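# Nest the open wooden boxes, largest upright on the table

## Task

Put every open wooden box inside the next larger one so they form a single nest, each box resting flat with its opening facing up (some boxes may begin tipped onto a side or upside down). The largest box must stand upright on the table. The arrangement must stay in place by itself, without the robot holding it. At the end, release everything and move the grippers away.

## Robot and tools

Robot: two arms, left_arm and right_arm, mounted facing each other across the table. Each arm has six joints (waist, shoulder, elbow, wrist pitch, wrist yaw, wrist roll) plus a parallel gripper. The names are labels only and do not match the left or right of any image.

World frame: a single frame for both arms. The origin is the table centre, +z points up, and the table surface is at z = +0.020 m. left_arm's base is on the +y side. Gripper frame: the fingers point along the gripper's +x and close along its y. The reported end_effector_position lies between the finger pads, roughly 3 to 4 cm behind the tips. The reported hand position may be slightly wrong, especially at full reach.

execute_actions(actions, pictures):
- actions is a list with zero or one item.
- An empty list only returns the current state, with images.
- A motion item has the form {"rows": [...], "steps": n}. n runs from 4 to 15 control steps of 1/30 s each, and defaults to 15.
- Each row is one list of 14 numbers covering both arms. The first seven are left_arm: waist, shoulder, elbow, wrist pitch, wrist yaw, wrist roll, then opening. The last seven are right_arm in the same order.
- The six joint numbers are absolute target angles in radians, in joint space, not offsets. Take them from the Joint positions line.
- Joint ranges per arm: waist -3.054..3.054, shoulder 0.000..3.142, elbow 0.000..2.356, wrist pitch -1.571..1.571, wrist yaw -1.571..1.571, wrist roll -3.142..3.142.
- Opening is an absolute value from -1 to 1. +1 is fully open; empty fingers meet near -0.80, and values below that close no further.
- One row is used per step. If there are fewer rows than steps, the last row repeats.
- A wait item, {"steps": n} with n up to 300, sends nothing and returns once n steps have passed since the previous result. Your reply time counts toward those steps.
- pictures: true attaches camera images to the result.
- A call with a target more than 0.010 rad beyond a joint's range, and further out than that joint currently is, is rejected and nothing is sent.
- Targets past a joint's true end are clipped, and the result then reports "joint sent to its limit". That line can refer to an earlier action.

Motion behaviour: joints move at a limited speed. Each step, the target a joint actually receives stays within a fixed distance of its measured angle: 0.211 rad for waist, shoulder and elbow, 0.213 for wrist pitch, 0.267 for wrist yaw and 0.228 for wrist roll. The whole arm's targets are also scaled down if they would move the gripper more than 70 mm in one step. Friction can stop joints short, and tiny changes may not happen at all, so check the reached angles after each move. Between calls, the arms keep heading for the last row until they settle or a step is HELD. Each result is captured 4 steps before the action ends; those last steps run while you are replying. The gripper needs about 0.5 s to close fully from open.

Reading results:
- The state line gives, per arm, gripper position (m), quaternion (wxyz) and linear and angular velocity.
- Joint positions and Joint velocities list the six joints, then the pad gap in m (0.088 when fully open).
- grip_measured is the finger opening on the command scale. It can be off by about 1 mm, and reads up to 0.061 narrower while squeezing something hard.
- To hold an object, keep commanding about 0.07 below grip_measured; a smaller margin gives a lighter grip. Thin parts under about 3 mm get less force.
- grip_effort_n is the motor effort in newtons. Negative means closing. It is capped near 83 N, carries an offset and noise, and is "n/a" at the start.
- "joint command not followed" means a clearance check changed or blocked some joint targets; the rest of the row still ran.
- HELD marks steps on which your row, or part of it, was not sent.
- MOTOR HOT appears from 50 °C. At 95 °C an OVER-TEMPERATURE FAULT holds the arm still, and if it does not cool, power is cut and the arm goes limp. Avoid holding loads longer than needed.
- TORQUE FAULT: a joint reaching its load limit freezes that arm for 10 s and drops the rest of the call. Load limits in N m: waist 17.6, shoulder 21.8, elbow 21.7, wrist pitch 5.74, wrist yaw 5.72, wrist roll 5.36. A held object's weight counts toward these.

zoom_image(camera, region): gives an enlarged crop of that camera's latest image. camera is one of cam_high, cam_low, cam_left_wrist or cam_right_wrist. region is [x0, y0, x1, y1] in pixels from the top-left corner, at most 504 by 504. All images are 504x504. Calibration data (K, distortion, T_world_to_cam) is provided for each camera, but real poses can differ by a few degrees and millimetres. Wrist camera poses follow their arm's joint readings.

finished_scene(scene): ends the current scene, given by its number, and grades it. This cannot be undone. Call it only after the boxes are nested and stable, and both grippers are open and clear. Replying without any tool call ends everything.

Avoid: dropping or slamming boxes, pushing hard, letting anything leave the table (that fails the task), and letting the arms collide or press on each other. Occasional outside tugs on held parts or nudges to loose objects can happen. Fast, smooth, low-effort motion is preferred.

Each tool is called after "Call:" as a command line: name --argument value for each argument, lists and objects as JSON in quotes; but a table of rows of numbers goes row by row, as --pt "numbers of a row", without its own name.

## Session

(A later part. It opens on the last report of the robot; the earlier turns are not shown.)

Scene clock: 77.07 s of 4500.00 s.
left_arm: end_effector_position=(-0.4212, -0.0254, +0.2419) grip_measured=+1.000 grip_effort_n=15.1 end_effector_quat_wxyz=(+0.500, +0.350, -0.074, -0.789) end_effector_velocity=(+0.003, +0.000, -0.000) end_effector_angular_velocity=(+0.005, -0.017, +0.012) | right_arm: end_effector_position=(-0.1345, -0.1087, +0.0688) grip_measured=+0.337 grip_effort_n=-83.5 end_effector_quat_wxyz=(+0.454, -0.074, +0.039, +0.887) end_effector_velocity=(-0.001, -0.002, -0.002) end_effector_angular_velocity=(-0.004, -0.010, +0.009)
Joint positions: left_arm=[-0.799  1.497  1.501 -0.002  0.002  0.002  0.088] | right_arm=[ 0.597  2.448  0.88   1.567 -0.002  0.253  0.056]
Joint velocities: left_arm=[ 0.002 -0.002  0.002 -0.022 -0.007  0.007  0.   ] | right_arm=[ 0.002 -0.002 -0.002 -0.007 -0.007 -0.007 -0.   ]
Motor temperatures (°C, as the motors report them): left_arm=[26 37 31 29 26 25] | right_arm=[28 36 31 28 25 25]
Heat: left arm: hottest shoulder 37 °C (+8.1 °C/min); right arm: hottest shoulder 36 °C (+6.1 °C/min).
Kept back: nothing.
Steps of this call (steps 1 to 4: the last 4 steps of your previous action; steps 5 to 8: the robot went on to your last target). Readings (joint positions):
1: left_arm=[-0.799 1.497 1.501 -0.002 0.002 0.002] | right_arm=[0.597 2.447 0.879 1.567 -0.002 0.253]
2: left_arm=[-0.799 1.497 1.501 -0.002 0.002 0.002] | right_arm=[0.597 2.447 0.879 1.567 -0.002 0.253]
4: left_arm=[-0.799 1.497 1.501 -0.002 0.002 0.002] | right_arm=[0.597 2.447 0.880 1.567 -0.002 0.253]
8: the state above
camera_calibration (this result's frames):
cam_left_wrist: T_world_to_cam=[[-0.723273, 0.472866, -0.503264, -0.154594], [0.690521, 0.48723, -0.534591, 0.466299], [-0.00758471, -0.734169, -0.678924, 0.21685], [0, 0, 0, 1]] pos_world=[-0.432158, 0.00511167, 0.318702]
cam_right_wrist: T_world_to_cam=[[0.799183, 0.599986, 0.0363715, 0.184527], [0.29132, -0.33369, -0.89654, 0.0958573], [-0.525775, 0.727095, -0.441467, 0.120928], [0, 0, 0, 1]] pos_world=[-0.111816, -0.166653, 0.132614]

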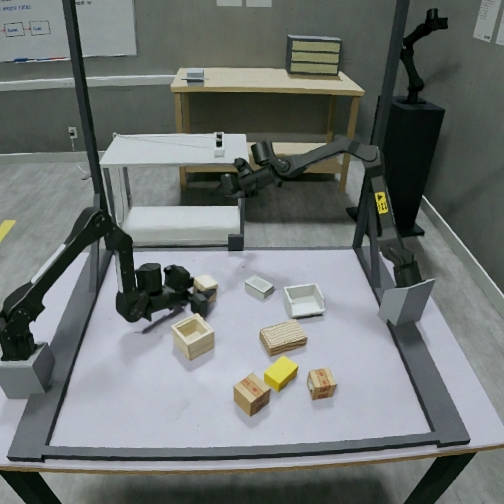

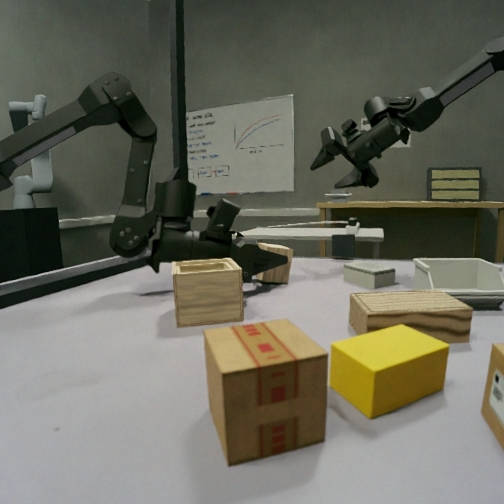

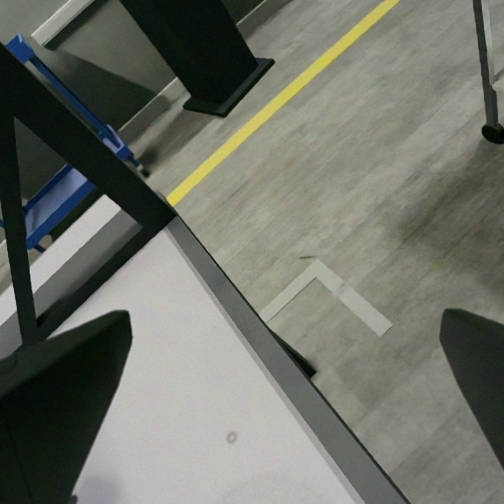

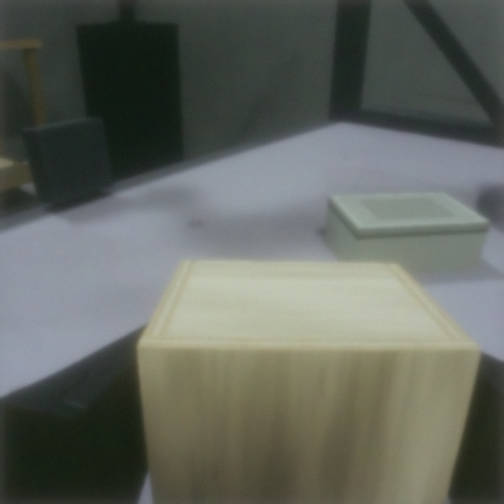

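It's touching down. Release and lift.

Call:
execute_actions --actions '[{"rows":[[-0.8,1.5,1.5,0,0,0,1,0.597,2.447,0.879,1.565,0,0.25,1]],"steps":15}]'

Call:
execute_actions --actions '[{"rows":[[-0.8,1.5,1.5,0,0,0,1,0.597,2.0,0.879,1.565,0,0.25,1]],"steps":15}]'

Call:
execute_actions --actions '[{"rows":[[-0.8,1.5,1.5,0,0,0,1,0.62,2.0,1.9,-1.5,-0.24,0.0,1]],"steps":15}]'

Call:
execute_actions --actions '[{"steps":75}]' --pictures true

Scene clock: 77.57 s of 4500.00 s.
left_arm: end_effector_position=(-0.4212, -0.0254, +0.2419) grip_measured=+1.000 grip_effort_n=15.1 end_effector_quat_wxyz=(+0.500, +0.350, -0.074, -0.789) end_effector_velocity=(+0.003, +0.000, -0.005) end_effector_angular_velocity=(+0.011, -0.003, +0.015) | right_arm: end_effector_position=(-0.1344, -0.1087, +0.0684) grip_measured=+0.964 grip_effort_n=18.4 end_effector_quat_wxyz=(+0.454, -0.075, +0.039, +0.887) end_effector_velocity=(+0.003, +0.001, -0.003) end_effector_angular_velocity=(-0.010, -0.019, -0.013)
Joint positions: left_arm=[-0.799  1.497  1.501 -0.002  0.002  0.002  0.088] | right_arm=[ 0.597  2.448  0.88   1.566 -0.002  0.252  0.086]
Joint velocities: left_arm=[-0.002  0.002 -0.007 -0.007 -0.007 -0.007  0.   ] | right_arm=[-0.002 -0.002 -0.002 -0.022  0.007 -0.007  0.014]
Motor temperatures (°C, as the motors report them): left_arm=[26 37 31 29 26 25] | right_arm=[28 36 31 28 25 25]
Heat: left arm: hottest shoulder 37 °C (+8.1 °C/min); right arm: hottest shoulder 36 °C (+6.0 °C/min).
Steps of this call (steps 1 to 4: the robot went on to your last target; steps 5 to 15: the first 11 steps of this action). Readings (joint positions):
5: left_arm=[-0.799 1.497 1.501 -0.002 0.002 0.002] | right_arm=[0.597 2.448 0.881 1.567 -0.002 0.253]
6: left_arm=[-0.799 1.497 1.501 -0.002 0.002 0.002] | right_arm=[0.597 2.448 0.881 1.567 -0.002 0.252]
8: left_arm=[-0.799 1.497 1.501 -0.002 0.002 0.002] | right_arm=[0.597 2.448 0.880 1.564 -0.002 0.252]
12: left_arm=[-0.799 1.497 1.501 -0.002 0.002 0.002] | right_arm=[0.597 2.448 0.880 1.567 -0.002 0.252]
15: the state above

Scene clock: 78.07 s of 4500.00 s.
left_arm: end_effector_position=(-0.4212, -0.0254, +0.2419) grip_measured=+1.000 grip_effort_n=15.1 end_effector_quat_wxyz=(+0.500, +0.350, -0.074, -0.789) end_effector_velocity=(+0.001, +0.001, -0.001) end_effector_angular_velocity=(+0.004, +0.001, +0.011) | right_arm: end_effector_position=(-0.1801, -0.1123, +0.2195) grip_measured=+0.997 grip_effort_n=18.4 end_effector_quat_wxyz=(+0.419, +0.065, -0.029, +0.905) end_effector_velocity=(-0.091, -0.071, +0.465) end_effector_angular_velocity=(+0.764, +0.591, +0.233)
Joint positions: left_arm=[-0.799  1.497  1.501 -0.002  0.002  0.002  0.088] | right_arm=[ 0.597  2.118  0.875  1.564 -0.002  0.252  0.088]
Joint velocities: left_arm=[-0.002 -0.002 -0.002 -0.007 -0.007 -0.007  0.   ] | right_arm=[-0.002 -0.979 -0.007  0.022  0.007 -0.007  0.   ]
Motor temperatures (°C, as the motors report them): left_arm=[26 37 31 30 26 25] | right_arm=[28 36 31 28 25 25]
Heat: left arm: hottest shoulder 37 °C (+8.1 °C/min); right arm: hottest shoulder 36 °C (+6.1 °C/min).
Steps of this call (steps 1 to 4: the last 4 steps of your previous action; steps 5 to 15: the first 11 steps of this action). Readings (joint positions):
5: left_arm=[-0.799 1.497 1.501 -0.002 0.002 0.002] | right_arm=[0.597 2.436 0.880 1.561 -0.002 0.252]
6: left_arm=[-0.799 1.497 1.501 -0.002 0.002 0.002] | right_arm=[0.597 2.416 0.876 1.551 -0.002 0.252]
8: left_arm=[-0.799 1.497 1.501 -0.002 0.002 0.002] | right_arm=[0.597 2.360 0.874 1.557 -0.002 0.252]
12: left_arm=[-0.799 1.497 1.501 -0.002 0.002 0.002] | right_arm=[0.597 2.218 0.875 1.564 -0.002 0.252]
15: the state above

Scene clock: 78.57 s of 4500.00 s.
left_arm: end_effector_position=(-0.4212, -0.0254, +0.2419) grip_measured=+1.000 grip_effort_n=15.1 end_effector_quat_wxyz=(+0.500, +0.350, -0.074, -0.789) end_effector_velocity=(+0.005, +0.001, -0.002) end_effector_angular_velocity=(+0.006, -0.009, +0.028) | right_arm: end_effector_position=(-0.2914, -0.0922, +0.3307) grip_measured=+0.998 grip_effort_n=18.4 end_effector_quat_wxyz=(+0.307, +0.029, -0.152, +0.939) end_effector_velocity=(-0.183, +0.098, +0.267) end_effector_angular_velocity=(+0.028, -0.122, +0.059)
Joint positions: left_arm=[-0.799  1.497  1.501 -0.002  0.002  0.002  0.088] | right_arm=[ 0.62   2.013  1.364  1.042 -0.224  0.013  0.088]
Joint velocities: left_arm=[-0.002 -0.002 -0.002 -0.022 -0.022 -0.007  0.   ] | right_arm=[-0.002 -0.007  1.375 -1.443 -0.095 -0.095 -0.   ]
Motor temperatures (°C, as the motors report them): left_arm=[26 37 31 30 26 25] | right_arm=[28 36 31 28 25 25]
Heat: left arm: hottest shoulder 37 °C (+8.1 °C/min); right arm: hottest shoulder 36 °C (+6.0 °C/min).
Steps of this call (steps 1 to 4: the last 4 steps of your previous action; steps 5 to 15: the first 11 steps of this action). Readings (joint positions):
5: left_arm=[-0.799 1.497 1.501 -0.002 0.002 0.002] | right_arm=[0.596 2.017 0.897 1.550 -0.026 0.219]
6: left_arm=[-0.799 1.497 1.501 -0.002 0.002 0.002] | right_arm=[0.596 2.015 0.938 1.484 -0.084 0.163]
8: left_arm=[-0.799 1.497 1.501 -0.002 0.002 0.002] | right_arm=[0.606 2.015 1.033 1.382 -0.154 0.090]
12: left_arm=[-0.799 1.497 1.501 -0.002 0.002 0.002] | right_arm=[0.619 2.013 1.224 1.190 -0.211 0.029]
15: the state above

Scene clock: 81.07 s of 4500.00 s.
left_arm: end_effector_position=(-0.4212, -0.0254, +0.2419) grip_measured=+1.000 grip_effort_n=15.1 end_effector_quat_wxyz=(+0.500, +0.350, -0.074, -0.789) end_effector_velocity=(+0.003, -0.000, +0.000) end_effector_angular_velocity=(-0.005, -0.002, +0.021) | right_arm: end_effector_position=(-0.1332, -0.2412, +0.2129) grip_measured=+0.998 grip_effort_n=18.4 end_effector_quat_wxyz=(+0.290, -0.693, +0.344, +0.564) end_effector_velocity=(-0.001, +0.000, +0.002) end_effector_angular_velocity=(+0.007, +0.012, -0.008)
Joint positions: left_arm=[-0.799  1.497  1.501 -0.002  0.002  0.002  0.088] | right_arm=[ 0.62   1.99   1.892 -1.498 -0.235  0.002  0.088]
Joint velocities: left_arm=[-0.002 -0.002 -0.002 -0.007 -0.022 -0.007  0.   ] | right_arm=[-0.002 -0.007 -0.002  0.007 -0.007  0.007 -0.   ]
Motor temperatures (°C, as the motors report them): left_arm=[26 37 31 30 26 25] | right_arm=[28 36 31 28 25 25]
Heat: left arm: hottest shoulder 37 °C (+7.1 °C/min); right arm: hottest shoulder 36 °C (+6.1 °C/min).
Kept back: nothing.
Steps of this call (steps 1 to 4: the last 4 steps of your previous action; steps 5 to 75: the robot went on to your last target). Readings (joint positions):
1: left_arm=[-0.799 1.497 1.501 -0.002 0.002 0.002] | right_arm=[0.620 2.013 1.410 0.993 -0.227 0.011]
2: left_arm=[-0.799 1.497 1.501 -0.002 0.002 0.002] | right_arm=[0.620 2.013 1.456 0.944 -0.229 0.008]
4: left_arm=[-0.799 1.497 1.501 -0.002 0.002 0.002] | right_arm=[0.620 2.013 1.549 0.846 -0.232 0.006]
8: left_arm=[-0.799 1.497 1.501 -0.002 0.002 0.002] | right_arm=[0.620 2.013 1.735 0.649 -0.233 0.003]
75: the state above
All arms were judged still, so your last target was given up. Only a new action makes them travel on or press farther. Fingers that are still opening or closing keep moving.
camera_calibration (this result's frames):
cam_left_wrist: T_world_to_cam=[[-0.723273, 0.472866, -0.503264, -0.154594], [0.690521, 0.48723, -0.534591, 0.466299], [-0.00758471, -0.734169, -0.678924, 0.21685], [0, 0, 0, 1]] pos_world=[-0.432158, 0.00511167, 0.318702]
cam_right_wrist: T_world_to_cam=[[0.779811, 0.625968, -0.00765519, 0.270809], [0.55637, -0.687398, 0.466836, -0.159795], [0.286963, -0.368303, -0.884311, 0.219901], [0, 0, 0, 1]] pos_world=[-0.185378, -0.19837, 0.271132]

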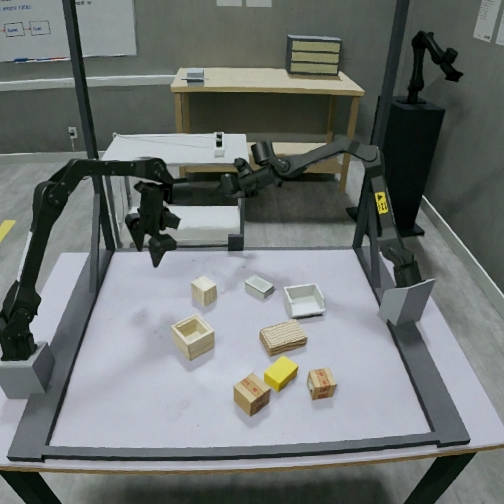

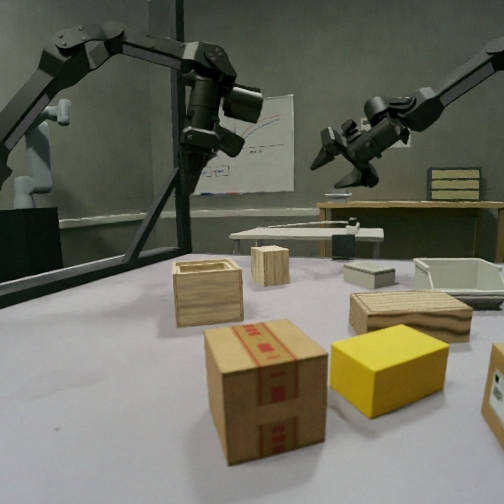

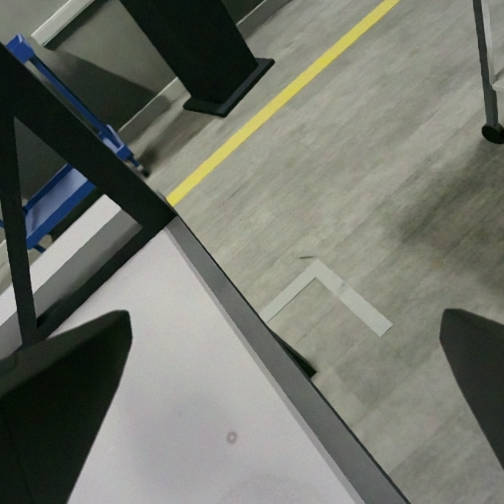

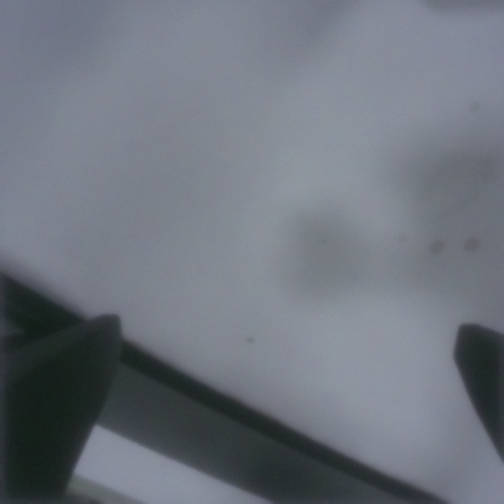

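Call:
execute_actions --actions '[{"rows":[[-0.8,1.5,1.5,0,0,0,1,0.46,2.3,2.12,-1.24,-0.26,-0.15,1]],"steps":15}]'

Call:
execute_actions --actions '[{"steps":15}]' --pictures true

Scene clock: 81.67 s of 4500.00 s.
left_arm: end_effector_position=(-0.4212, -0.0254, +0.2419) grip_measured=+1.000 grip_effort_n=14.7 end_effector_quat_wxyz=(+0.500, +0.350, -0.074, -0.789) end_effector_velocity=(+0.001, +0.001, -0.001) end_effector_angular_velocity=(+0.008, +0.014, +0.018) | right_arm: end_effector_position=(-0.1201, -0.1207, +0.1615) grip_measured=+0.998 grip_effort_n=18.4 end_effector_quat_wxyz=(+0.315, -0.641, +0.307, +0.630) end_effector_velocity=(+0.101, +0.074, -0.160) end_effector_angular_velocity=(-0.190, -0.128, -0.111)
Joint positions: left_arm=[-0.799  1.497  1.501 -0.002  0.002  0.002  0.088] | right_arm=[ 0.462  2.262  2.088 -1.266 -0.25  -0.135  0.088]
Joint velocities: left_arm=[-0.002 -0.002 -0.002 -0.007 -0.007 -0.022  0.   ] | right_arm=[-0.168  0.418 -0.002  0.139 -0.007 -0.125 -0.   ]
Motor temperatures (°C, as the motors report them): left_arm=[26 37 31 30 26 25] | right_arm=[28 36 31 28 25 25]
Heat: left arm: hottest shoulder 37 °C (+7.0 °C/min); right arm: hottest shoulder 36 °C (+6.0 °C/min).
Steps of this call (steps 1 to 7: nothing new was sent; steps 8 to 18: the first 11 steps of this action). Readings (joint positions):
8: left_arm=[-0.799 1.497 1.501 -0.002 0.002 0.002] | right_arm=[0.616 2.001 1.903 -1.498 -0.238 -0.012]
9: left_arm=[-0.799 1.497 1.501 -0.002 0.002 0.002] | right_arm=[0.605 2.020 1.931 -1.469 -0.245 -0.034]
11: left_arm=[-0.799 1.497 1.501 -0.002 0.002 0.002] | right_arm=[0.568 2.074 1.994 -1.388 -0.247 -0.068]
15: left_arm=[-0.799 1.497 1.501 -0.002 0.002 0.002] | right_arm=[0.493 2.197 2.075 -1.293 -0.250 -0.118]
18: the state above

Scene clock: 82.17 s of 4500.00 s.
left_arm: end_effector_position=(-0.4212, -0.0254, +0.2419) grip_measured=+1.000 grip_effort_n=15.1 end_effector_quat_wxyz=(+0.500, +0.350, -0.074, -0.789) end_effector_velocity=(+0.003, +0.002, -0.003) end_effector_angular_velocity=(+0.015, -0.006, +0.017) | right_arm: end_effector_position=(-0.1228, -0.1113, +0.1574) grip_measured=+0.998 grip_effort_n=18.4 end_effector_quat_wxyz=(+0.314, -0.635, +0.299, +0.640) end_effector_velocity=(+0.000, -0.002, +0.003) end_effector_angular_velocity=(-0.011, +0.017, +0.015)
Joint positions: left_arm=[-0.799  1.497  1.501 -0.002  0.002  0.002  0.088] | right_arm=[ 0.458  2.286  2.112 -1.243 -0.256 -0.148  0.088]
Joint velocities: left_arm=[-0.002 -0.002 -0.002 -0.022 -0.007 -0.007  0.   ] | right_arm=[-0.007 -0.007 -0.002 -0.007 -0.022 -0.022 -0.   ]
Motor temperatures (°C, as the motors report them): left_arm=[26 37 31 30 26 25] | right_arm=[28 37 31 28 25 25]
Heat: left arm: hottest shoulder 37 °C (+7.1 °C/min); right arm: hottest shoulder 37 °C (+7.1 °C/min).
Kept back: nothing.
Steps of this call (steps 1 to 4: the last 4 steps of your previous action; steps 5 to 15: the robot went on to your last target). Readings (joint positions):
1: left_arm=[-0.799 1.497 1.501 -0.002 0.002 0.002] | right_arm=[0.458 2.274 2.088 -1.261 -0.250 -0.138]
2: left_arm=[-0.799 1.497 1.501 -0.002 0.002 0.002] | right_arm=[0.456 2.281 2.089 -1.256 -0.251 -0.141]
4: left_arm=[-0.799 1.497 1.501 -0.002 0.002 0.002] | right_arm=[0.457 2.286 2.094 -1.250 -0.254 -0.144]
8: left_arm=[-0.799 1.497 1.501 -0.002 0.002 0.002] | right_arm=[0.458 2.286 2.111 -1.243 -0.256 -0.147]
15: the state above
camera_calibration (this result's frames):
cam_left_wrist: T_world_to_cam=[[-0.723273, 0.472866, -0.503264, -0.154594], [0.690521, 0.48723, -0.534591, 0.466299], [-0.00758471, -0.734169, -0.678924, 0.21685], [0, 0, 0, 1]] pos_world=[-0.432158, 0.00511167, 0.318702]
cam_right_wrist: T_world_to_cam=[[0.754507, 0.656285, 0.00300563, 0.179549], [0.631187, -0.726891, 0.270615, -0.0147509], [0.179786, -0.202284, -0.962683, 0.233379], [0, 0, 0, 1]] pos_world=[-0.168119, -0.0813489, 0.228122]

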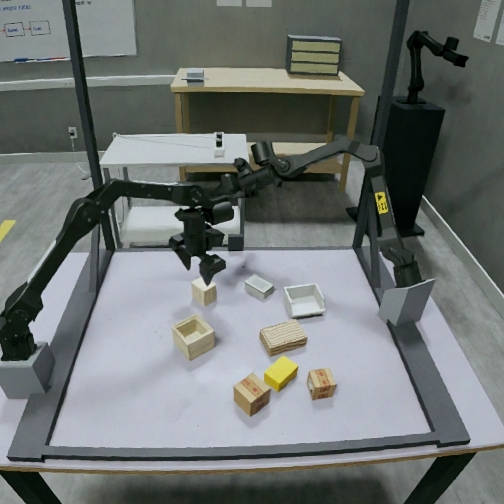

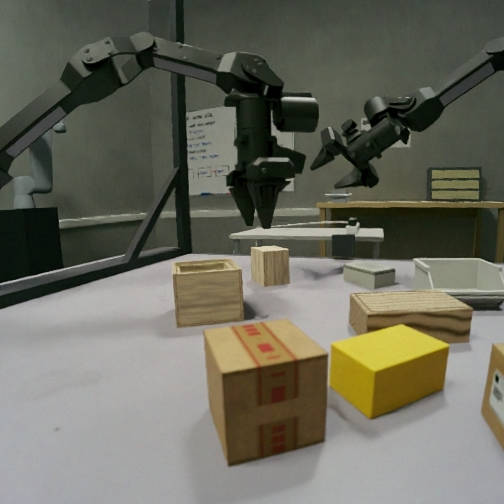

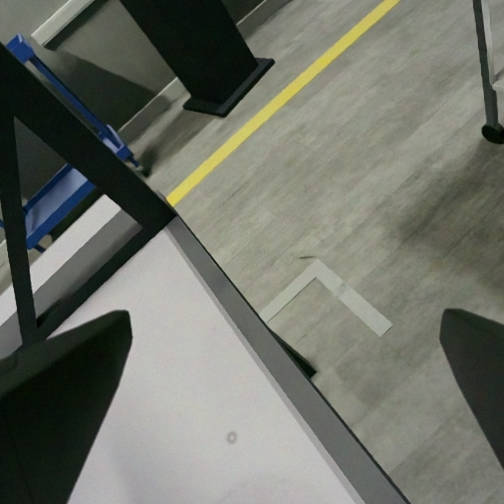

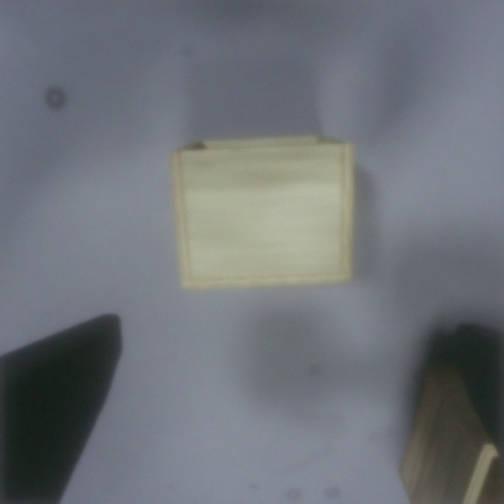

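Call:
execute_actions --actions '[{"rows":[[-0.8,1.5,1.5,0,0,0,1,0.51,2.43,2.12,-1.12,-0.26,-0.10,1]],"steps":15}]'

Call:
execute_actions --actions '[{"steps":8}]' --pictures true

Scene clock: 82.77 s of 4500.00 s.
left_arm: end_effector_position=(-0.4212, -0.0254, +0.2419) grip_measured=+1.000 grip_effort_n=15.1 end_effector_quat_wxyz=(+0.500, +0.350, -0.074, -0.789) end_effector_velocity=(+0.001, +0.001, -0.001) end_effector_angular_velocity=(+0.010, +0.004, +0.003) | right_arm: end_effector_position=(-0.1381, -0.1058, +0.0930) grip_measured=+0.998 grip_effort_n=18.4 end_effector_quat_wxyz=(+0.305, -0.641, +0.304, +0.635) end_effector_velocity=(-0.010, +0.015, +0.002) end_effector_angular_velocity=(+0.060, +0.064, -0.007)
Joint positions: left_arm=[-0.799  1.497  1.501 -0.002  0.002  0.002  0.088] | right_arm=[ 0.512  2.422  2.123 -1.128 -0.256 -0.105  0.088]
Joint velocities: left_arm=[ 0.002 -0.002 -0.002 -0.007  0.007 -0.007  0.   ] | right_arm=[-0.007 -0.002  0.002  0.081 -0.022  0.022 -0.   ]
Motor temperatures (°C, as the motors report them): left_arm=[26 37 31 30 26 25] | right_arm=[28 37 31 28 25 25]
Heat: left arm: hottest shoulder 37 °C (+7.0 °C/min); right arm: hottest shoulder 37 °C (+7.0 °C/min).
Steps of this call (steps 1 to 7: the robot went on to your last target; steps 8 to 18: the first 11 steps of this action). Readings (joint positions):
8: left_arm=[-0.799 1.497 1.501 -0.002 0.002 0.002] | right_arm=[0.459 2.297 2.112 -1.235 -0.256 -0.143]
9: left_arm=[-0.799 1.497 1.501 -0.002 0.002 0.002] | right_arm=[0.464 2.312 2.119 -1.200 -0.256 -0.133]
11: left_arm=[-0.799 1.497 1.501 -0.002 0.002 0.002] | right_arm=[0.480 2.351 2.129 -1.154 -0.256 -0.119]
15: left_arm=[-0.799 1.497 1.501 -0.002 0.002 0.002] | right_arm=[0.508 2.413 2.124 -1.136 -0.256 -0.108]
18: the state above

Scene clock: 83.03 s of 4500.00 s.
left_arm: end_effector_position=(-0.4212, -0.0254, +0.2419) grip_measured=+1.000 grip_effort_n=15.1 end_effector_quat_wxyz=(+0.500, +0.350, -0.074, -0.789) end_effector_velocity=(-0.002, +0.003, -0.003) end_effector_angular_velocity=(+0.016, +0.006, -0.004) | right_arm: end_effector_position=(-0.1382, -0.1043, +0.0932) grip_measured=+0.998 grip_effort_n=17.9 end_effector_quat_wxyz=(+0.307, -0.639, +0.303, +0.637) end_effector_velocity=(+0.000, +0.001, -0.001) end_effector_angular_velocity=(-0.001, +0.007, +0.006)
Joint positions: left_arm=[-0.799  1.497  1.501 -0.002  0.002  0.002  0.088] | right_arm=[ 0.511  2.422  2.123 -1.122 -0.256 -0.103  0.088]
Joint velocities: left_arm=[-0.007 -0.002 -0.002 -0.007  0.007 -0.007  0.   ] | right_arm=[-0.002  0.002 -0.002  0.007 -0.007 -0.007  0.   ]
Motor temperatures (°C, as the motors report them): left_arm=[26 37 31 30 26 25] | right_arm=[28 37 31 28 25 25]
Heat: left arm: hottest shoulder 37 °C (+7.1 °C/min); right arm: hottest shoulder 37 °C (+7.1 °C/min).
Kept back: nothing.
Steps of this call (steps 1 to 4: the last 4 steps of your previous action; steps 5 to 8: the robot went on to your last target). Readings (joint positions):
1: left_arm=[-0.799 1.497 1.501 -0.002 0.002 0.002] | right_arm=[0.512 2.422 2.123 -1.125 -0.256 -0.104]
2: left_arm=[-0.799 1.497 1.501 -0.002 0.002 0.002] | right_arm=[0.512 2.422 2.123 -1.123 -0.256 -0.104]
4: left_arm=[-0.799 1.497 1.501 -0.002 0.002 0.002] | right_arm=[0.511 2.422 2.123 -1.122 -0.256 -0.103]
8: the state above
camera_calibration (this result's frames):
cam_left_wrist: T_world_to_cam=[[-0.723273, 0.472866, -0.503264, -0.154594], [0.690521, 0.48723, -0.534591, 0.466299], [-0.00758471, -0.734169, -0.678924, 0.21685], [0, 0, 0, 1]] pos_world=[-0.432158, 0.00511167, 0.318702]
cam_right_wrist: T_world_to_cam=[[0.751598, 0.659575, -0.00781324, 0.187679], [0.633698, -0.718722, 0.286121, 0.0172536], [0.183103, -0.219999, -0.958162, 0.173918], [0, 0, 0, 1]] pos_world=[-0.183838, -0.0731261, 0.163171]

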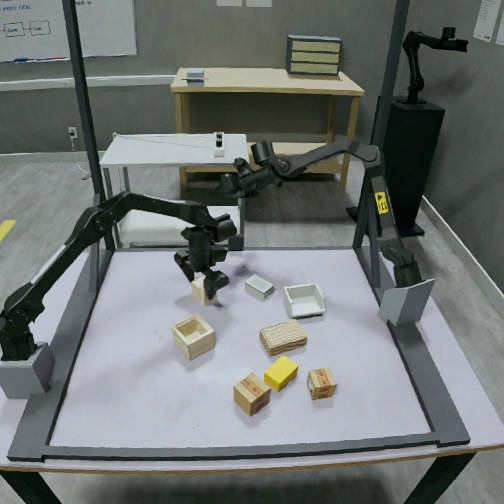

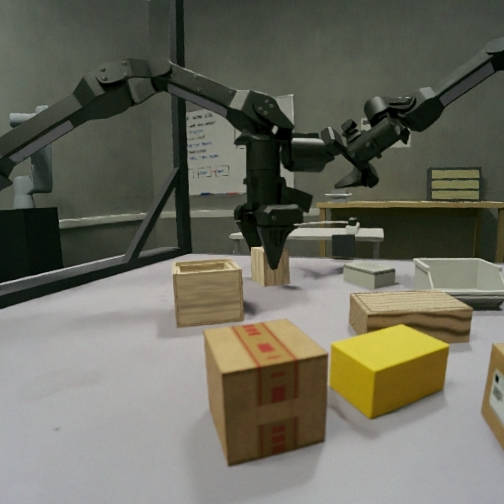

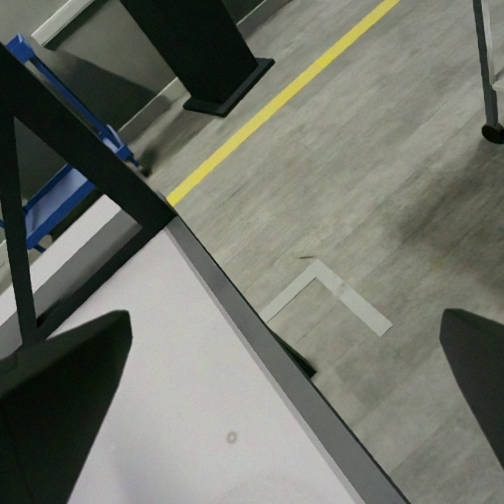

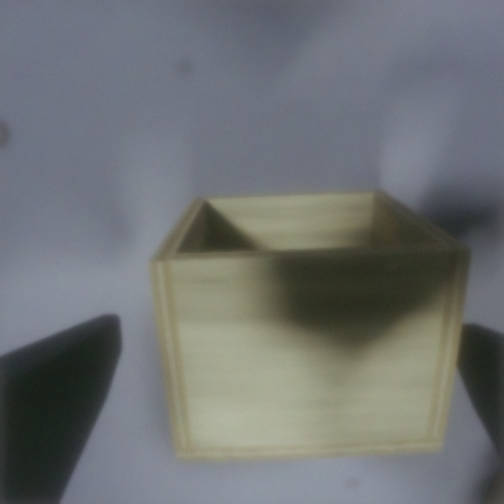

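Call:
execute_actions --actions '[{"rows":[[-0.8,1.5,1.5,0,0,0,1,0.515,2.49,2.12,-1.06,-0.26,-0.12,1]],"steps":12}]'

Call:
execute_actions --actions '[{"rows":[[-0.8,1.5,1.5,0,0,0,1,0.515,2.49,2.12,-1.06,-0.26,-0.12,0.1]],"steps":15}]'

Call:
execute_actions --actions '[{"steps":6}]' --pictures true

Scene clock: 83.43 s of 4500.00 s.
left_arm: end_effector_position=(-0.4212, -0.0254, +0.2419) grip_measured=+1.000 grip_effort_n=15.1 end_effector_quat_wxyz=(+0.500, +0.350, -0.074, -0.789) end_effector_velocity=(-0.002, +0.001, +0.000) end_effector_angular_velocity=(-0.001, -0.000, -0.014) | right_arm: end_effector_position=(-0.1357, -0.0972, +0.0708) grip_measured=+0.998 grip_effort_n=18.8 end_effector_quat_wxyz=(+0.303, -0.640, +0.298, +0.640) end_effector_velocity=(+0.022, -0.002, -0.054) end_effector_angular_velocity=(-0.083, -0.047, +0.004)
Joint positions: left_arm=[-0.799  1.497  1.501 -0.002  0.002  0.002  0.088] | right_arm=[ 0.511  2.471  2.123 -1.069 -0.256 -0.116  0.088]
Joint velocities: left_arm=[-0.002 -0.002 -0.002  0.007  0.007  0.007  0.   ] | right_arm=[-0.007  0.12  -0.002  0.022 -0.007 -0.037 -0.   ]
Motor temperatures (°C, as the motors report them): left_arm=[26 37 31 30 26 25] | right_arm=[28 37 31 28 25 25]
Heat: left arm: hottest shoulder 37 °C (+7.1 °C/min); right arm: hottest shoulder 37 °C (+7.1 °C/min).
Steps of this call (steps 1 to 4: the robot went on to your last target; steps 5 to 12: the first 8 steps of this action). Readings (joint positions):
5: left_arm=[-0.799 1.497 1.501 -0.002 0.002 0.002] | right_arm=[0.511 2.427 2.123 -1.118 -0.256 -0.103]
6: left_arm=[-0.799 1.497 1.501 -0.002 0.002 0.002] | right_arm=[0.511 2.432 2.123 -1.100 -0.256 -0.106]
8: left_arm=[-0.799 1.497 1.501 -0.002 0.002 0.002] | right_arm=[0.511 2.444 2.123 -1.080 -0.256 -0.111]
12: the state above

Scene clock: 83.93 s of 4500.00 s.
left_arm: end_effector_position=(-0.4212, -0.0254, +0.2419) grip_measured=+1.000 grip_effort_n=15.1 end_effector_quat_wxyz=(+0.500, +0.350, -0.074, -0.789) end_effector_velocity=(+0.002, +0.001, +0.002) end_effector_angular_velocity=(-0.009, +0.000, +0.019) | right_arm: end_effector_position=(-0.1361, -0.0961, +0.0686) grip_measured=+0.340 grip_effort_n=-83.5 end_effector_quat_wxyz=(+0.302, -0.640, +0.297, +0.642) end_effector_velocity=(-0.001, -0.003, +0.000) end_effector_angular_velocity=(-0.011, +0.002, +0.008)
Joint positions: left_arm=[-0.799  1.497  1.501 -0.002  0.002  0.002  0.088] | right_arm=[ 0.511  2.476  2.123 -1.061 -0.257 -0.118  0.056]
Joint velocities: left_arm=[-0.002 -0.007 -0.002 -0.007 -0.022 -0.007  0.   ] | right_arm=[ 0.002 -0.002 -0.002 -0.007 -0.007 -0.007 -0.   ]
Motor temperatures (°C, as the motors report them): left_arm=[26 37 31 30 26 25] | right_arm=[28 37 31 28 25 25]
Heat: left arm: hottest shoulder 37 °C (+7.0 °C/min); right arm: hottest shoulder 37 °C (+7.0 °C/min).
Steps of this call (steps 1 to 4: the last 4 steps of your previous action; steps 5 to 15: the first 11 steps of this action). Readings (joint positions):
5: left_arm=[-0.799 1.497 1.501 -0.002 0.002 0.002] | right_arm=[0.511 2.476 2.123 -1.063 -0.256 -0.117]
6: left_arm=[-0.799 1.497 1.501 -0.002 0.002 0.002] | right_arm=[0.511 2.476 2.123 -1.062 -0.256 -0.118]
8: left_arm=[-0.799 1.497 1.501 -0.002 0.002 0.002] | right_arm=[0.511 2.476 2.123 -1.062 -0.256 -0.118]
12: left_arm=[-0.799 1.497 1.501 -0.002 0.002 0.002] | right_arm=[0.511 2.476 2.123 -1.061 -0.257 -0.118]
15: the state above

Scene clock: 84.13 s of 4500.00 s.
left_arm: end_effector_position=(-0.4212, -0.0254, +0.2419) grip_measured=+1.000 grip_effort_n=15.1 end_effector_quat_wxyz=(+0.500, +0.350, -0.074, -0.789) end_effector_velocity=(-0.001, +0.002, -0.001) end_effector_angular_velocity=(+0.006, +0.010, -0.005) | right_arm: end_effector_position=(-0.1365, -0.0964, +0.0685) grip_measured=+0.340 grip_effort_n=-83.5 end_effector_quat_wxyz=(+0.301, -0.640, +0.297, +0.642) end_effector_velocity=(-0.000, -0.008, -0.001) end_effector_angular_velocity=(-0.034, +0.004, +0.003)
Joint positions: left_arm=[-0.799  1.497  1.501 -0.002  0.002  0.002  0.088] | right_arm=[ 0.512  2.476  2.123 -1.061 -0.257 -0.118  0.056]
Joint velocities: left_arm=[-0.002 -0.002 -0.007  0.007  0.007 -0.007  0.   ] | right_arm=[ 0.002 -0.002 -0.007 -0.022 -0.022 -0.007 -0.   ]
Motor temperatures (°C, as the motors report them): left_arm=[26 37 31 30 26 25] | right_arm=[28 37 31 28 25 25]
Heat: left arm: hottest shoulder 37 °C (+7.1 °C/min); right arm: hottest shoulder 37 °C (+7.1 °C/min).
Kept back: nothing.
Steps of this call (steps 1 to 4: the last 4 steps of your previous action; steps 5 to 6: the robot went on to your last target). Readings (joint positions):
1: left_arm=[-0.799 1.497 1.501 -0.002 0.002 0.002] | right_arm=[0.512 2.476 2.123 -1.061 -0.257 -0.118]
2: left_arm=[-0.799 1.497 1.501 -0.002 0.002 0.002] | right_arm=[0.512 2.476 2.123 -1.061 -0.257 -0.118]
4: left_arm=[-0.799 1.497 1.501 -0.002 0.002 0.002] | right_arm=[0.512 2.476 2.123 -1.061 -0.257 -0.118]
6: the state above
camera_calibration (this result's frames):
cam_left_wrist: T_world_to_cam=[[-0.723273, 0.472866, -0.503264, -0.154594], [0.690521, 0.48723, -0.534591, 0.466299], [-0.00758471, -0.734169, -0.678924, 0.21685], [0, 0, 0, 1]] pos_world=[-0.432158, 0.00511167, 0.318702]
cam_right_wrist: T_world_to_cam=[[0.739153, 0.673485, -0.00844585, 0.180666], [0.648392, -0.708106, 0.279595, 0.0323344], [0.182323, -0.21214, -0.960081, 0.152516], [0, 0, 0, 1]] pos_world=[-0.182312, -0.0664246, 0.138913]

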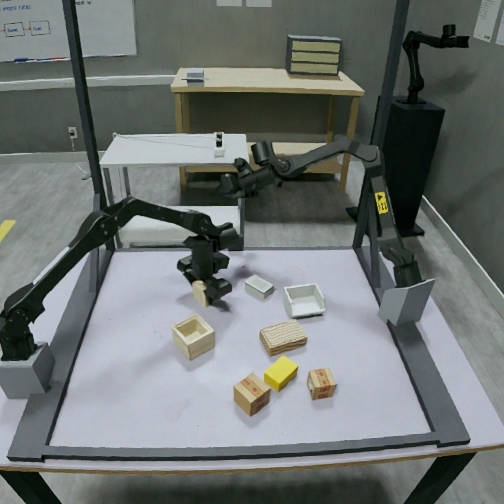

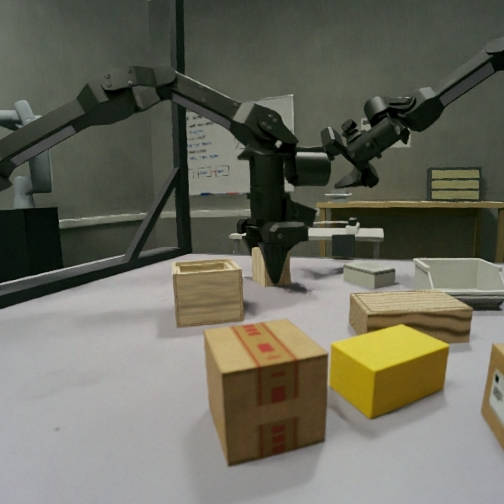

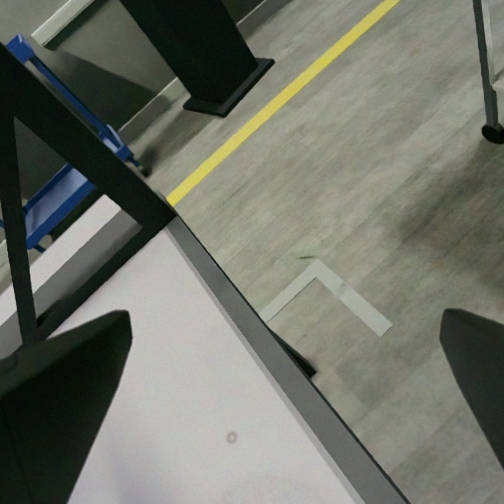

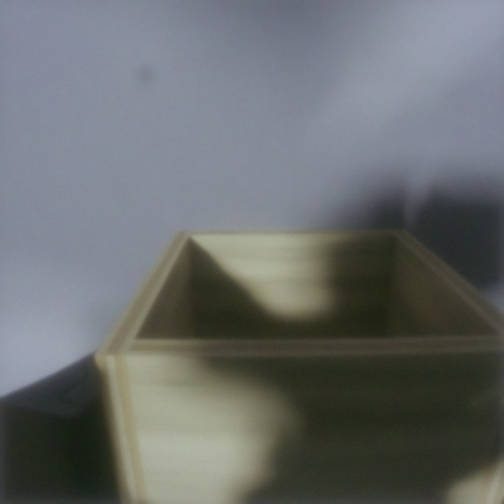

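Call:
execute_actions --actions '[{"rows":[[-0.8,1.5,1.5,0,0,0,1,0.515,2.05,2.0,-1.06,-0.26,-0.12,0.25]],"steps":15}]'

Call:
execute_actions --actions '[{"rows":[[-0.8,1.5,1.5,0,0,0,1,0.6,2.0,0.875,1.53,0,0.25,0.25]],"steps":15}]'

Call:
execute_actions --actions '[{"steps":50}]'

Call:
execute_actions --actions '[{"rows":[[-0.8,1.5,1.5,0,0,0,1,0.6,2.2,0.875,1.565,0,0.25,0.25],[-0.8,1.5,1.5,0,0,0,1,0.6,2.3,0.875,1.565,0,0.25,0.25],[-0.8,1.5,1.5,0,0,0,1,0.6,2.40,0.875,1.565,0,0.25,0.25]],"steps":15}]'

Call:
execute_actions --actions '[{"steps":12}]' --pictures true

Scene clock: 84.70 s of 4500.00 s.
left_arm: end_effector_position=(-0.4212, -0.0254, +0.2419) grip_measured=+1.000 grip_effort_n=15.1 end_effector_quat_wxyz=(+0.500, +0.350, -0.074, -0.789) end_effector_velocity=(+0.003, -0.000, +0.000) end_effector_angular_velocity=(+0.001, +0.000, +0.014) | right_arm: end_effector_position=(-0.1689, -0.1134, +0.2043) grip_measured=+0.340 grip_effort_n=-83.5 end_effector_quat_wxyz=(+0.323, -0.571, +0.228, +0.719) end_effector_velocity=(-0.098, -0.057, +0.415) end_effector_angular_velocity=(+0.708, +0.489, +0.226)
Joint positions: left_arm=[-0.799  1.497  1.501 -0.002  0.002  0.002  0.088] | right_arm=[ 0.512  2.126  2.025 -1.061 -0.257 -0.118  0.056]
Joint velocities: left_arm=[ 0.002 -0.002 -0.002 -0.007 -0.007 -0.007  0.   ] | right_arm=[-0.002 -0.901 -0.002 -0.007 -0.022  0.007 -0.   ]
Motor temperatures (°C, as the motors report them): left_arm=[26 37 31 30 26 25] | right_arm=[28 37 31 28 25 25]
Heat: left arm: hottest shoulder 37 °C (+7.0 °C/min); right arm: hottest shoulder 37 °C (+7.0 °C/min).
Steps of this call (steps 1 to 6: the robot went on to your last target; steps 7 to 17: the first 11 steps of this action). Readings (joint positions):
7: left_arm=[-0.799 1.497 1.501 -0.002 0.002 0.002] | right_arm=[0.512 2.459 2.112 -1.052 -0.257 -0.118]
8: left_arm=[-0.799 1.497 1.501 -0.002 0.002 0.002] | right_arm=[0.512 2.432 2.081 -1.056 -0.257 -0.118]
10: left_arm=[-0.799 1.497 1.501 -0.002 0.002 0.002] | right_arm=[0.512 2.371 2.040 -1.071 -0.257 -0.118]
14: left_arm=[-0.799 1.497 1.501 -0.002 0.002 0.002] | right_arm=[0.512 2.231 2.028 -1.061 -0.257 -0.118]
17: the state above

Scene clock: 85.20 s of 4500.00 s.
left_arm: end_effector_position=(-0.4212, -0.0254, +0.2419) grip_measured=+1.000 grip_effort_n=15.1 end_effector_quat_wxyz=(+0.500, +0.350, -0.074, -0.789) end_effector_velocity=(-0.001, +0.000, -0.002) end_effector_angular_velocity=(+0.006, +0.010, -0.005) | right_arm: end_effector_position=(-0.1576, -0.1159, +0.1420) grip_measured=+0.340 grip_effort_n=-83.5 end_effector_quat_wxyz=(+0.474, -0.485, +0.230, +0.698) end_effector_velocity=(+0.148, -0.026, -0.296) end_effector_angular_velocity=(+0.152, +0.070, -0.209)
Joint positions: left_arm=[-0.799  1.497  1.501 -0.002  0.002  0.002  0.088] | right_arm=[ 0.601  2.009  1.546 -0.53  -0.017  0.226  0.056]
Joint velocities: left_arm=[-0.002  0.002 -0.002  0.007  0.007 -0.007  0.   ] | right_arm=[-0.012 -0.002 -1.38   1.487  0.125  0.198 -0.   ]
Motor temperatures (°C, as the motors report them): left_arm=[26 37 31 30 26 25] | right_arm=[28 37 31 28 25 25]
Heat: left arm: hottest shoulder 37 °C (+7.1 °C/min); right arm: hottest shoulder 37 °C (+7.1 °C/min).
Steps of this call (steps 1 to 4: the last 4 steps of your previous action; steps 5 to 15: the first 11 steps of this action). Readings (joint positions):
5: left_arm=[-0.799 1.497 1.501 -0.002 0.002 0.002] | right_arm=[0.517 2.042 2.006 -1.030 -0.231 -0.087]
6: left_arm=[-0.799 1.497 1.501 -0.002 0.002 0.002] | right_arm=[0.528 2.025 1.961 -0.969 -0.164 -0.031]
8: left_arm=[-0.799 1.497 1.501 -0.002 0.002 0.002] | right_arm=[0.557 2.010 1.873 -0.874 -0.093 0.074]
12: left_arm=[-0.799 1.497 1.501 -0.002 0.002 0.002] | right_arm=[0.597 2.009 1.686 -0.679 -0.035 0.195]
15: the state above

Scene clock: 86.87 s of 4500.00 s.
left_arm: end_effector_position=(-0.4212, -0.0254, +0.2419) grip_measured=+1.000 grip_effort_n=15.1 end_effector_quat_wxyz=(+0.500, +0.350, -0.074, -0.789) end_effector_velocity=(-0.001, +0.005, -0.003) end_effector_angular_velocity=(+0.024, +0.001, +0.001) | right_arm: end_effector_position=(-0.1907, -0.1203, +0.2721) grip_measured=+0.340 grip_effort_n=-83.5 end_effector_quat_wxyz=(+0.407, +0.104, -0.048, +0.906) end_effector_velocity=(-0.001, -0.005, +0.006) end_effector_angular_velocity=(+0.029, +0.006, +0.024)
Joint positions: left_arm=[-0.799  1.497  1.501 -0.002  0.002  0.002  0.088] | right_arm=[ 0.597  1.994  0.883  1.522 -0.003  0.252  0.056]
Joint velocities: left_arm=[-0.007 -0.007 -0.002 -0.022  0.007 -0.007  0.   ] | right_arm=[-0.002 -0.002 -0.007  0.037 -0.022 -0.007 -0.   ]
Motor temperatures (°C, as the motors report them): left_arm=[26 38 31 30 26 25] | right_arm=[28 37 31 28 25 25]
Heat: left arm: hottest shoulder 38 °C (+7.0 °C/min); right arm: hottest shoulder 37 °C (+7.0 °C/min).
Kept back: nothing.
Steps of this call (steps 1 to 4: the last 4 steps of your previous action; steps 5 to 50: the robot went on to your last target). Readings (joint positions):
1: left_arm=[-0.799 1.497 1.501 -0.002 0.002 0.002] | right_arm=[0.600 2.009 1.501 -0.481 -0.013 0.232]
2: left_arm=[-0.799 1.497 1.501 -0.002 0.002 0.002] | right_arm=[0.600 2.009 1.455 -0.432 -0.011 0.236]
4: left_arm=[-0.799 1.497 1.501 -0.002 0.002 0.002] | right_arm=[0.600 2.009 1.362 -0.333 -0.009 0.241]
8: left_arm=[-0.799 1.497 1.501 -0.002 0.002 0.002] | right_arm=[0.599 2.008 1.175 -0.127 -0.004 0.251]
50: the state above

Scene clock: 87.23 s of 4500.00 s.
left_arm: end_effector_position=(-0.4212, -0.0254, +0.2419) grip_measured=+1.000 grip_effort_n=15.1 end_effector_quat_wxyz=(+0.500, +0.350, -0.074, -0.789) end_effector_velocity=(+0.002, +0.003, -0.001) end_effector_angular_velocity=(+0.011, -0.003, +0.015) | right_arm: end_effector_position=(-0.1572, -0.1037, +0.1274) grip_measured=+0.340 grip_effort_n=-83.5 end_effector_quat_wxyz=(+0.442, -0.020, +0.012, +0.897) end_effector_velocity=(+0.125, -0.015, -0.373) end_effector_angular_velocity=(-0.624, -0.515, -0.178)
Joint positions: left_arm=[-0.799  1.497  1.501 -0.002  0.002  0.002  0.088] | right_arm=[ 0.597  2.318  0.886  1.557 -0.003  0.252  0.056]
Joint velocities: left_arm=[-0.002 -0.007 -0.002 -0.022 -0.007 -0.007  0.   ] | right_arm=[ 0.002  0.764 -0.056 -0.007 -0.022 -0.022 -0.   ]
Motor temperatures (°C, as the motors report them): left_arm=[26 38 31 30 26 25] | right_arm=[28 37 31 28 25 25]
Heat: left arm: hottest shoulder 38 °C (+7.1 °C/min); right arm: hottest shoulder 37 °C (+7.1 °C/min).
Steps of this call (steps 1 to 11: the first 11 steps of this action). Readings (joint positions):
1: left_arm=[-0.799 1.497 1.501 -0.002 0.002 0.002] | right_arm=[0.597 2.009 0.883 1.532 -0.003 0.252]
2: left_arm=[-0.799 1.497 1.501 -0.002 0.002 0.002] | right_arm=[0.597 2.031 0.888 1.556 -0.003 0.252]
4: left_arm=[-0.799 1.497 1.501 -0.002 0.002 0.002] | right_arm=[0.597 2.088 0.890 1.554 -0.003 0.252]
8: left_arm=[-0.799 1.497 1.501 -0.002 0.002 0.002] | right_arm=[0.597 2.226 0.887 1.553 -0.003 0.252]
11: the state above

Scene clock: 87.63 s of 4500.00 s.
left_arm: end_effector_position=(-0.4212, -0.0254, +0.2419) grip_measured=+1.000 grip_effort_n=15.1 end_effector_quat_wxyz=(+0.500, +0.350, -0.074, -0.789) end_effector_velocity=(+0.003, -0.000, +0.000) end_effector_angular_velocity=(-0.005, -0.002, +0.021) | right_arm: end_effector_position=(-0.1446, -0.1066, +0.0954) grip_measured=+0.340 grip_effort_n=-83.5 end_effector_quat_wxyz=(+0.449, -0.051, +0.027, +0.892) end_effector_velocity=(+0.003, -0.002, -0.013) end_effector_angular_velocity=(-0.025, -0.026, +0.012)
Joint positions: left_arm=[-0.799  1.497  1.501 -0.002  0.002  0.002  0.088] | right_arm=[ 0.597  2.385  0.876  1.564 -0.003  0.252  0.056]
Joint velocities: left_arm=[-0.002 -0.002 -0.002 -0.007 -0.022 -0.007  0.   ] | right_arm=[-0.002  0.022 -0.002 -0.007 -0.022 -0.007 -0.   ]
Motor temperatures (°C, as the motors report them): left_arm=[26 38 31 30 26 25] | right_arm=[28 37 31 28 25 25]
Heat: left arm: hottest shoulder 38 °C (+7.0 °C/min); right arm: hottest shoulder 37 °C (+7.0 °C/min).
Kept back: nothing.
Steps of this call (steps 1 to 4: the last 4 steps of your previous action; steps 5 to 12: the robot went on to your last target). Readings (joint positions):
1: left_arm=[-0.799 1.497 1.501 -0.002 0.002 0.002] | right_arm=[0.597 2.340 0.883 1.557 -0.003 0.252]
2: left_arm=[-0.799 1.497 1.501 -0.002 0.002 0.002] | right_arm=[0.597 2.358 0.880 1.557 -0.003 0.252]
4: left_arm=[-0.799 1.497 1.501 -0.002 0.002 0.002] | right_arm=[0.597 2.377 0.876 1.557 -0.003 0.252]
8: left_arm=[-0.799 1.497 1.501 -0.002 0.002 0.002] | right_arm=[0.597 2.383 0.876 1.563 -0.003 0.252]
12: the state above
camera_calibration (this result's frames):
cam_left_wrist: T_world_to_cam=[[-0.723273, 0.472866, -0.503264, -0.154594], [0.690521, 0.48723, -0.534591, 0.466299], [-0.00758471, -0.734169, -0.678924, 0.21685], [0, 0, 0, 1]] pos_world=[-0.432158, 0.00511167, 0.318702]
cam_right_wrist: T_world_to_cam=[[0.791872, 0.609607, 0.0362921, 0.190352], [0.266243, -0.291142, -0.918886, 0.12642], [-0.549593, 0.737303, -0.392851, 0.118915], [0, 0, 0, 1]] pos_world=[-0.119037, -0.16691, 0.155973]

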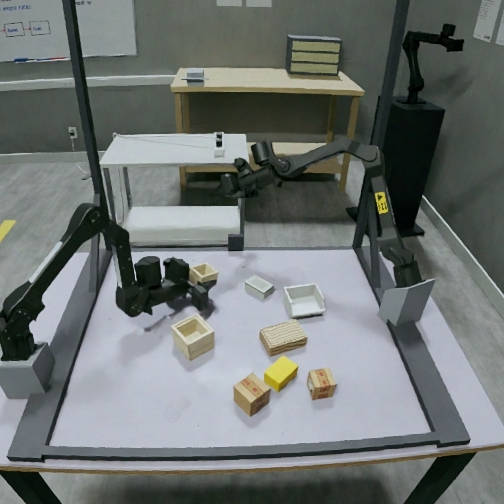

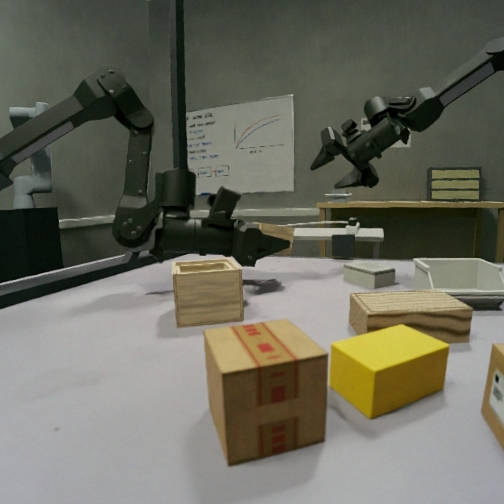

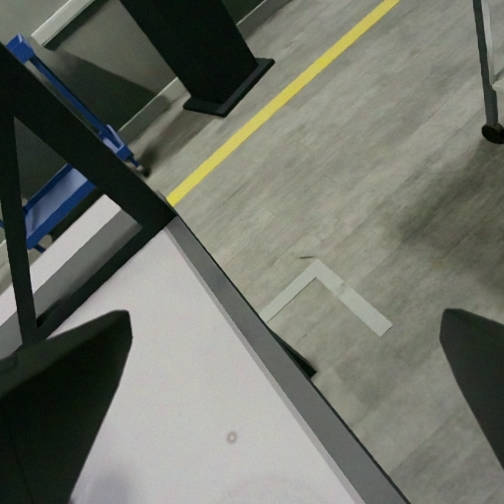

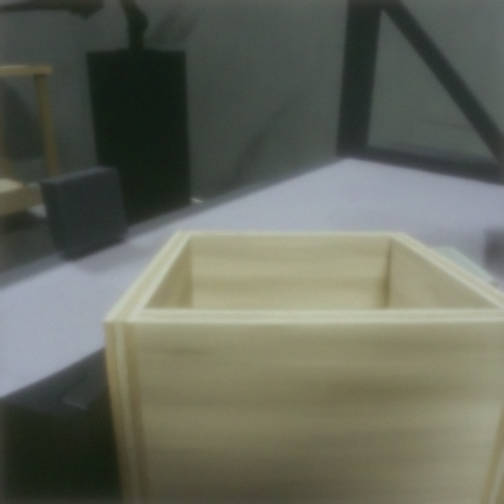

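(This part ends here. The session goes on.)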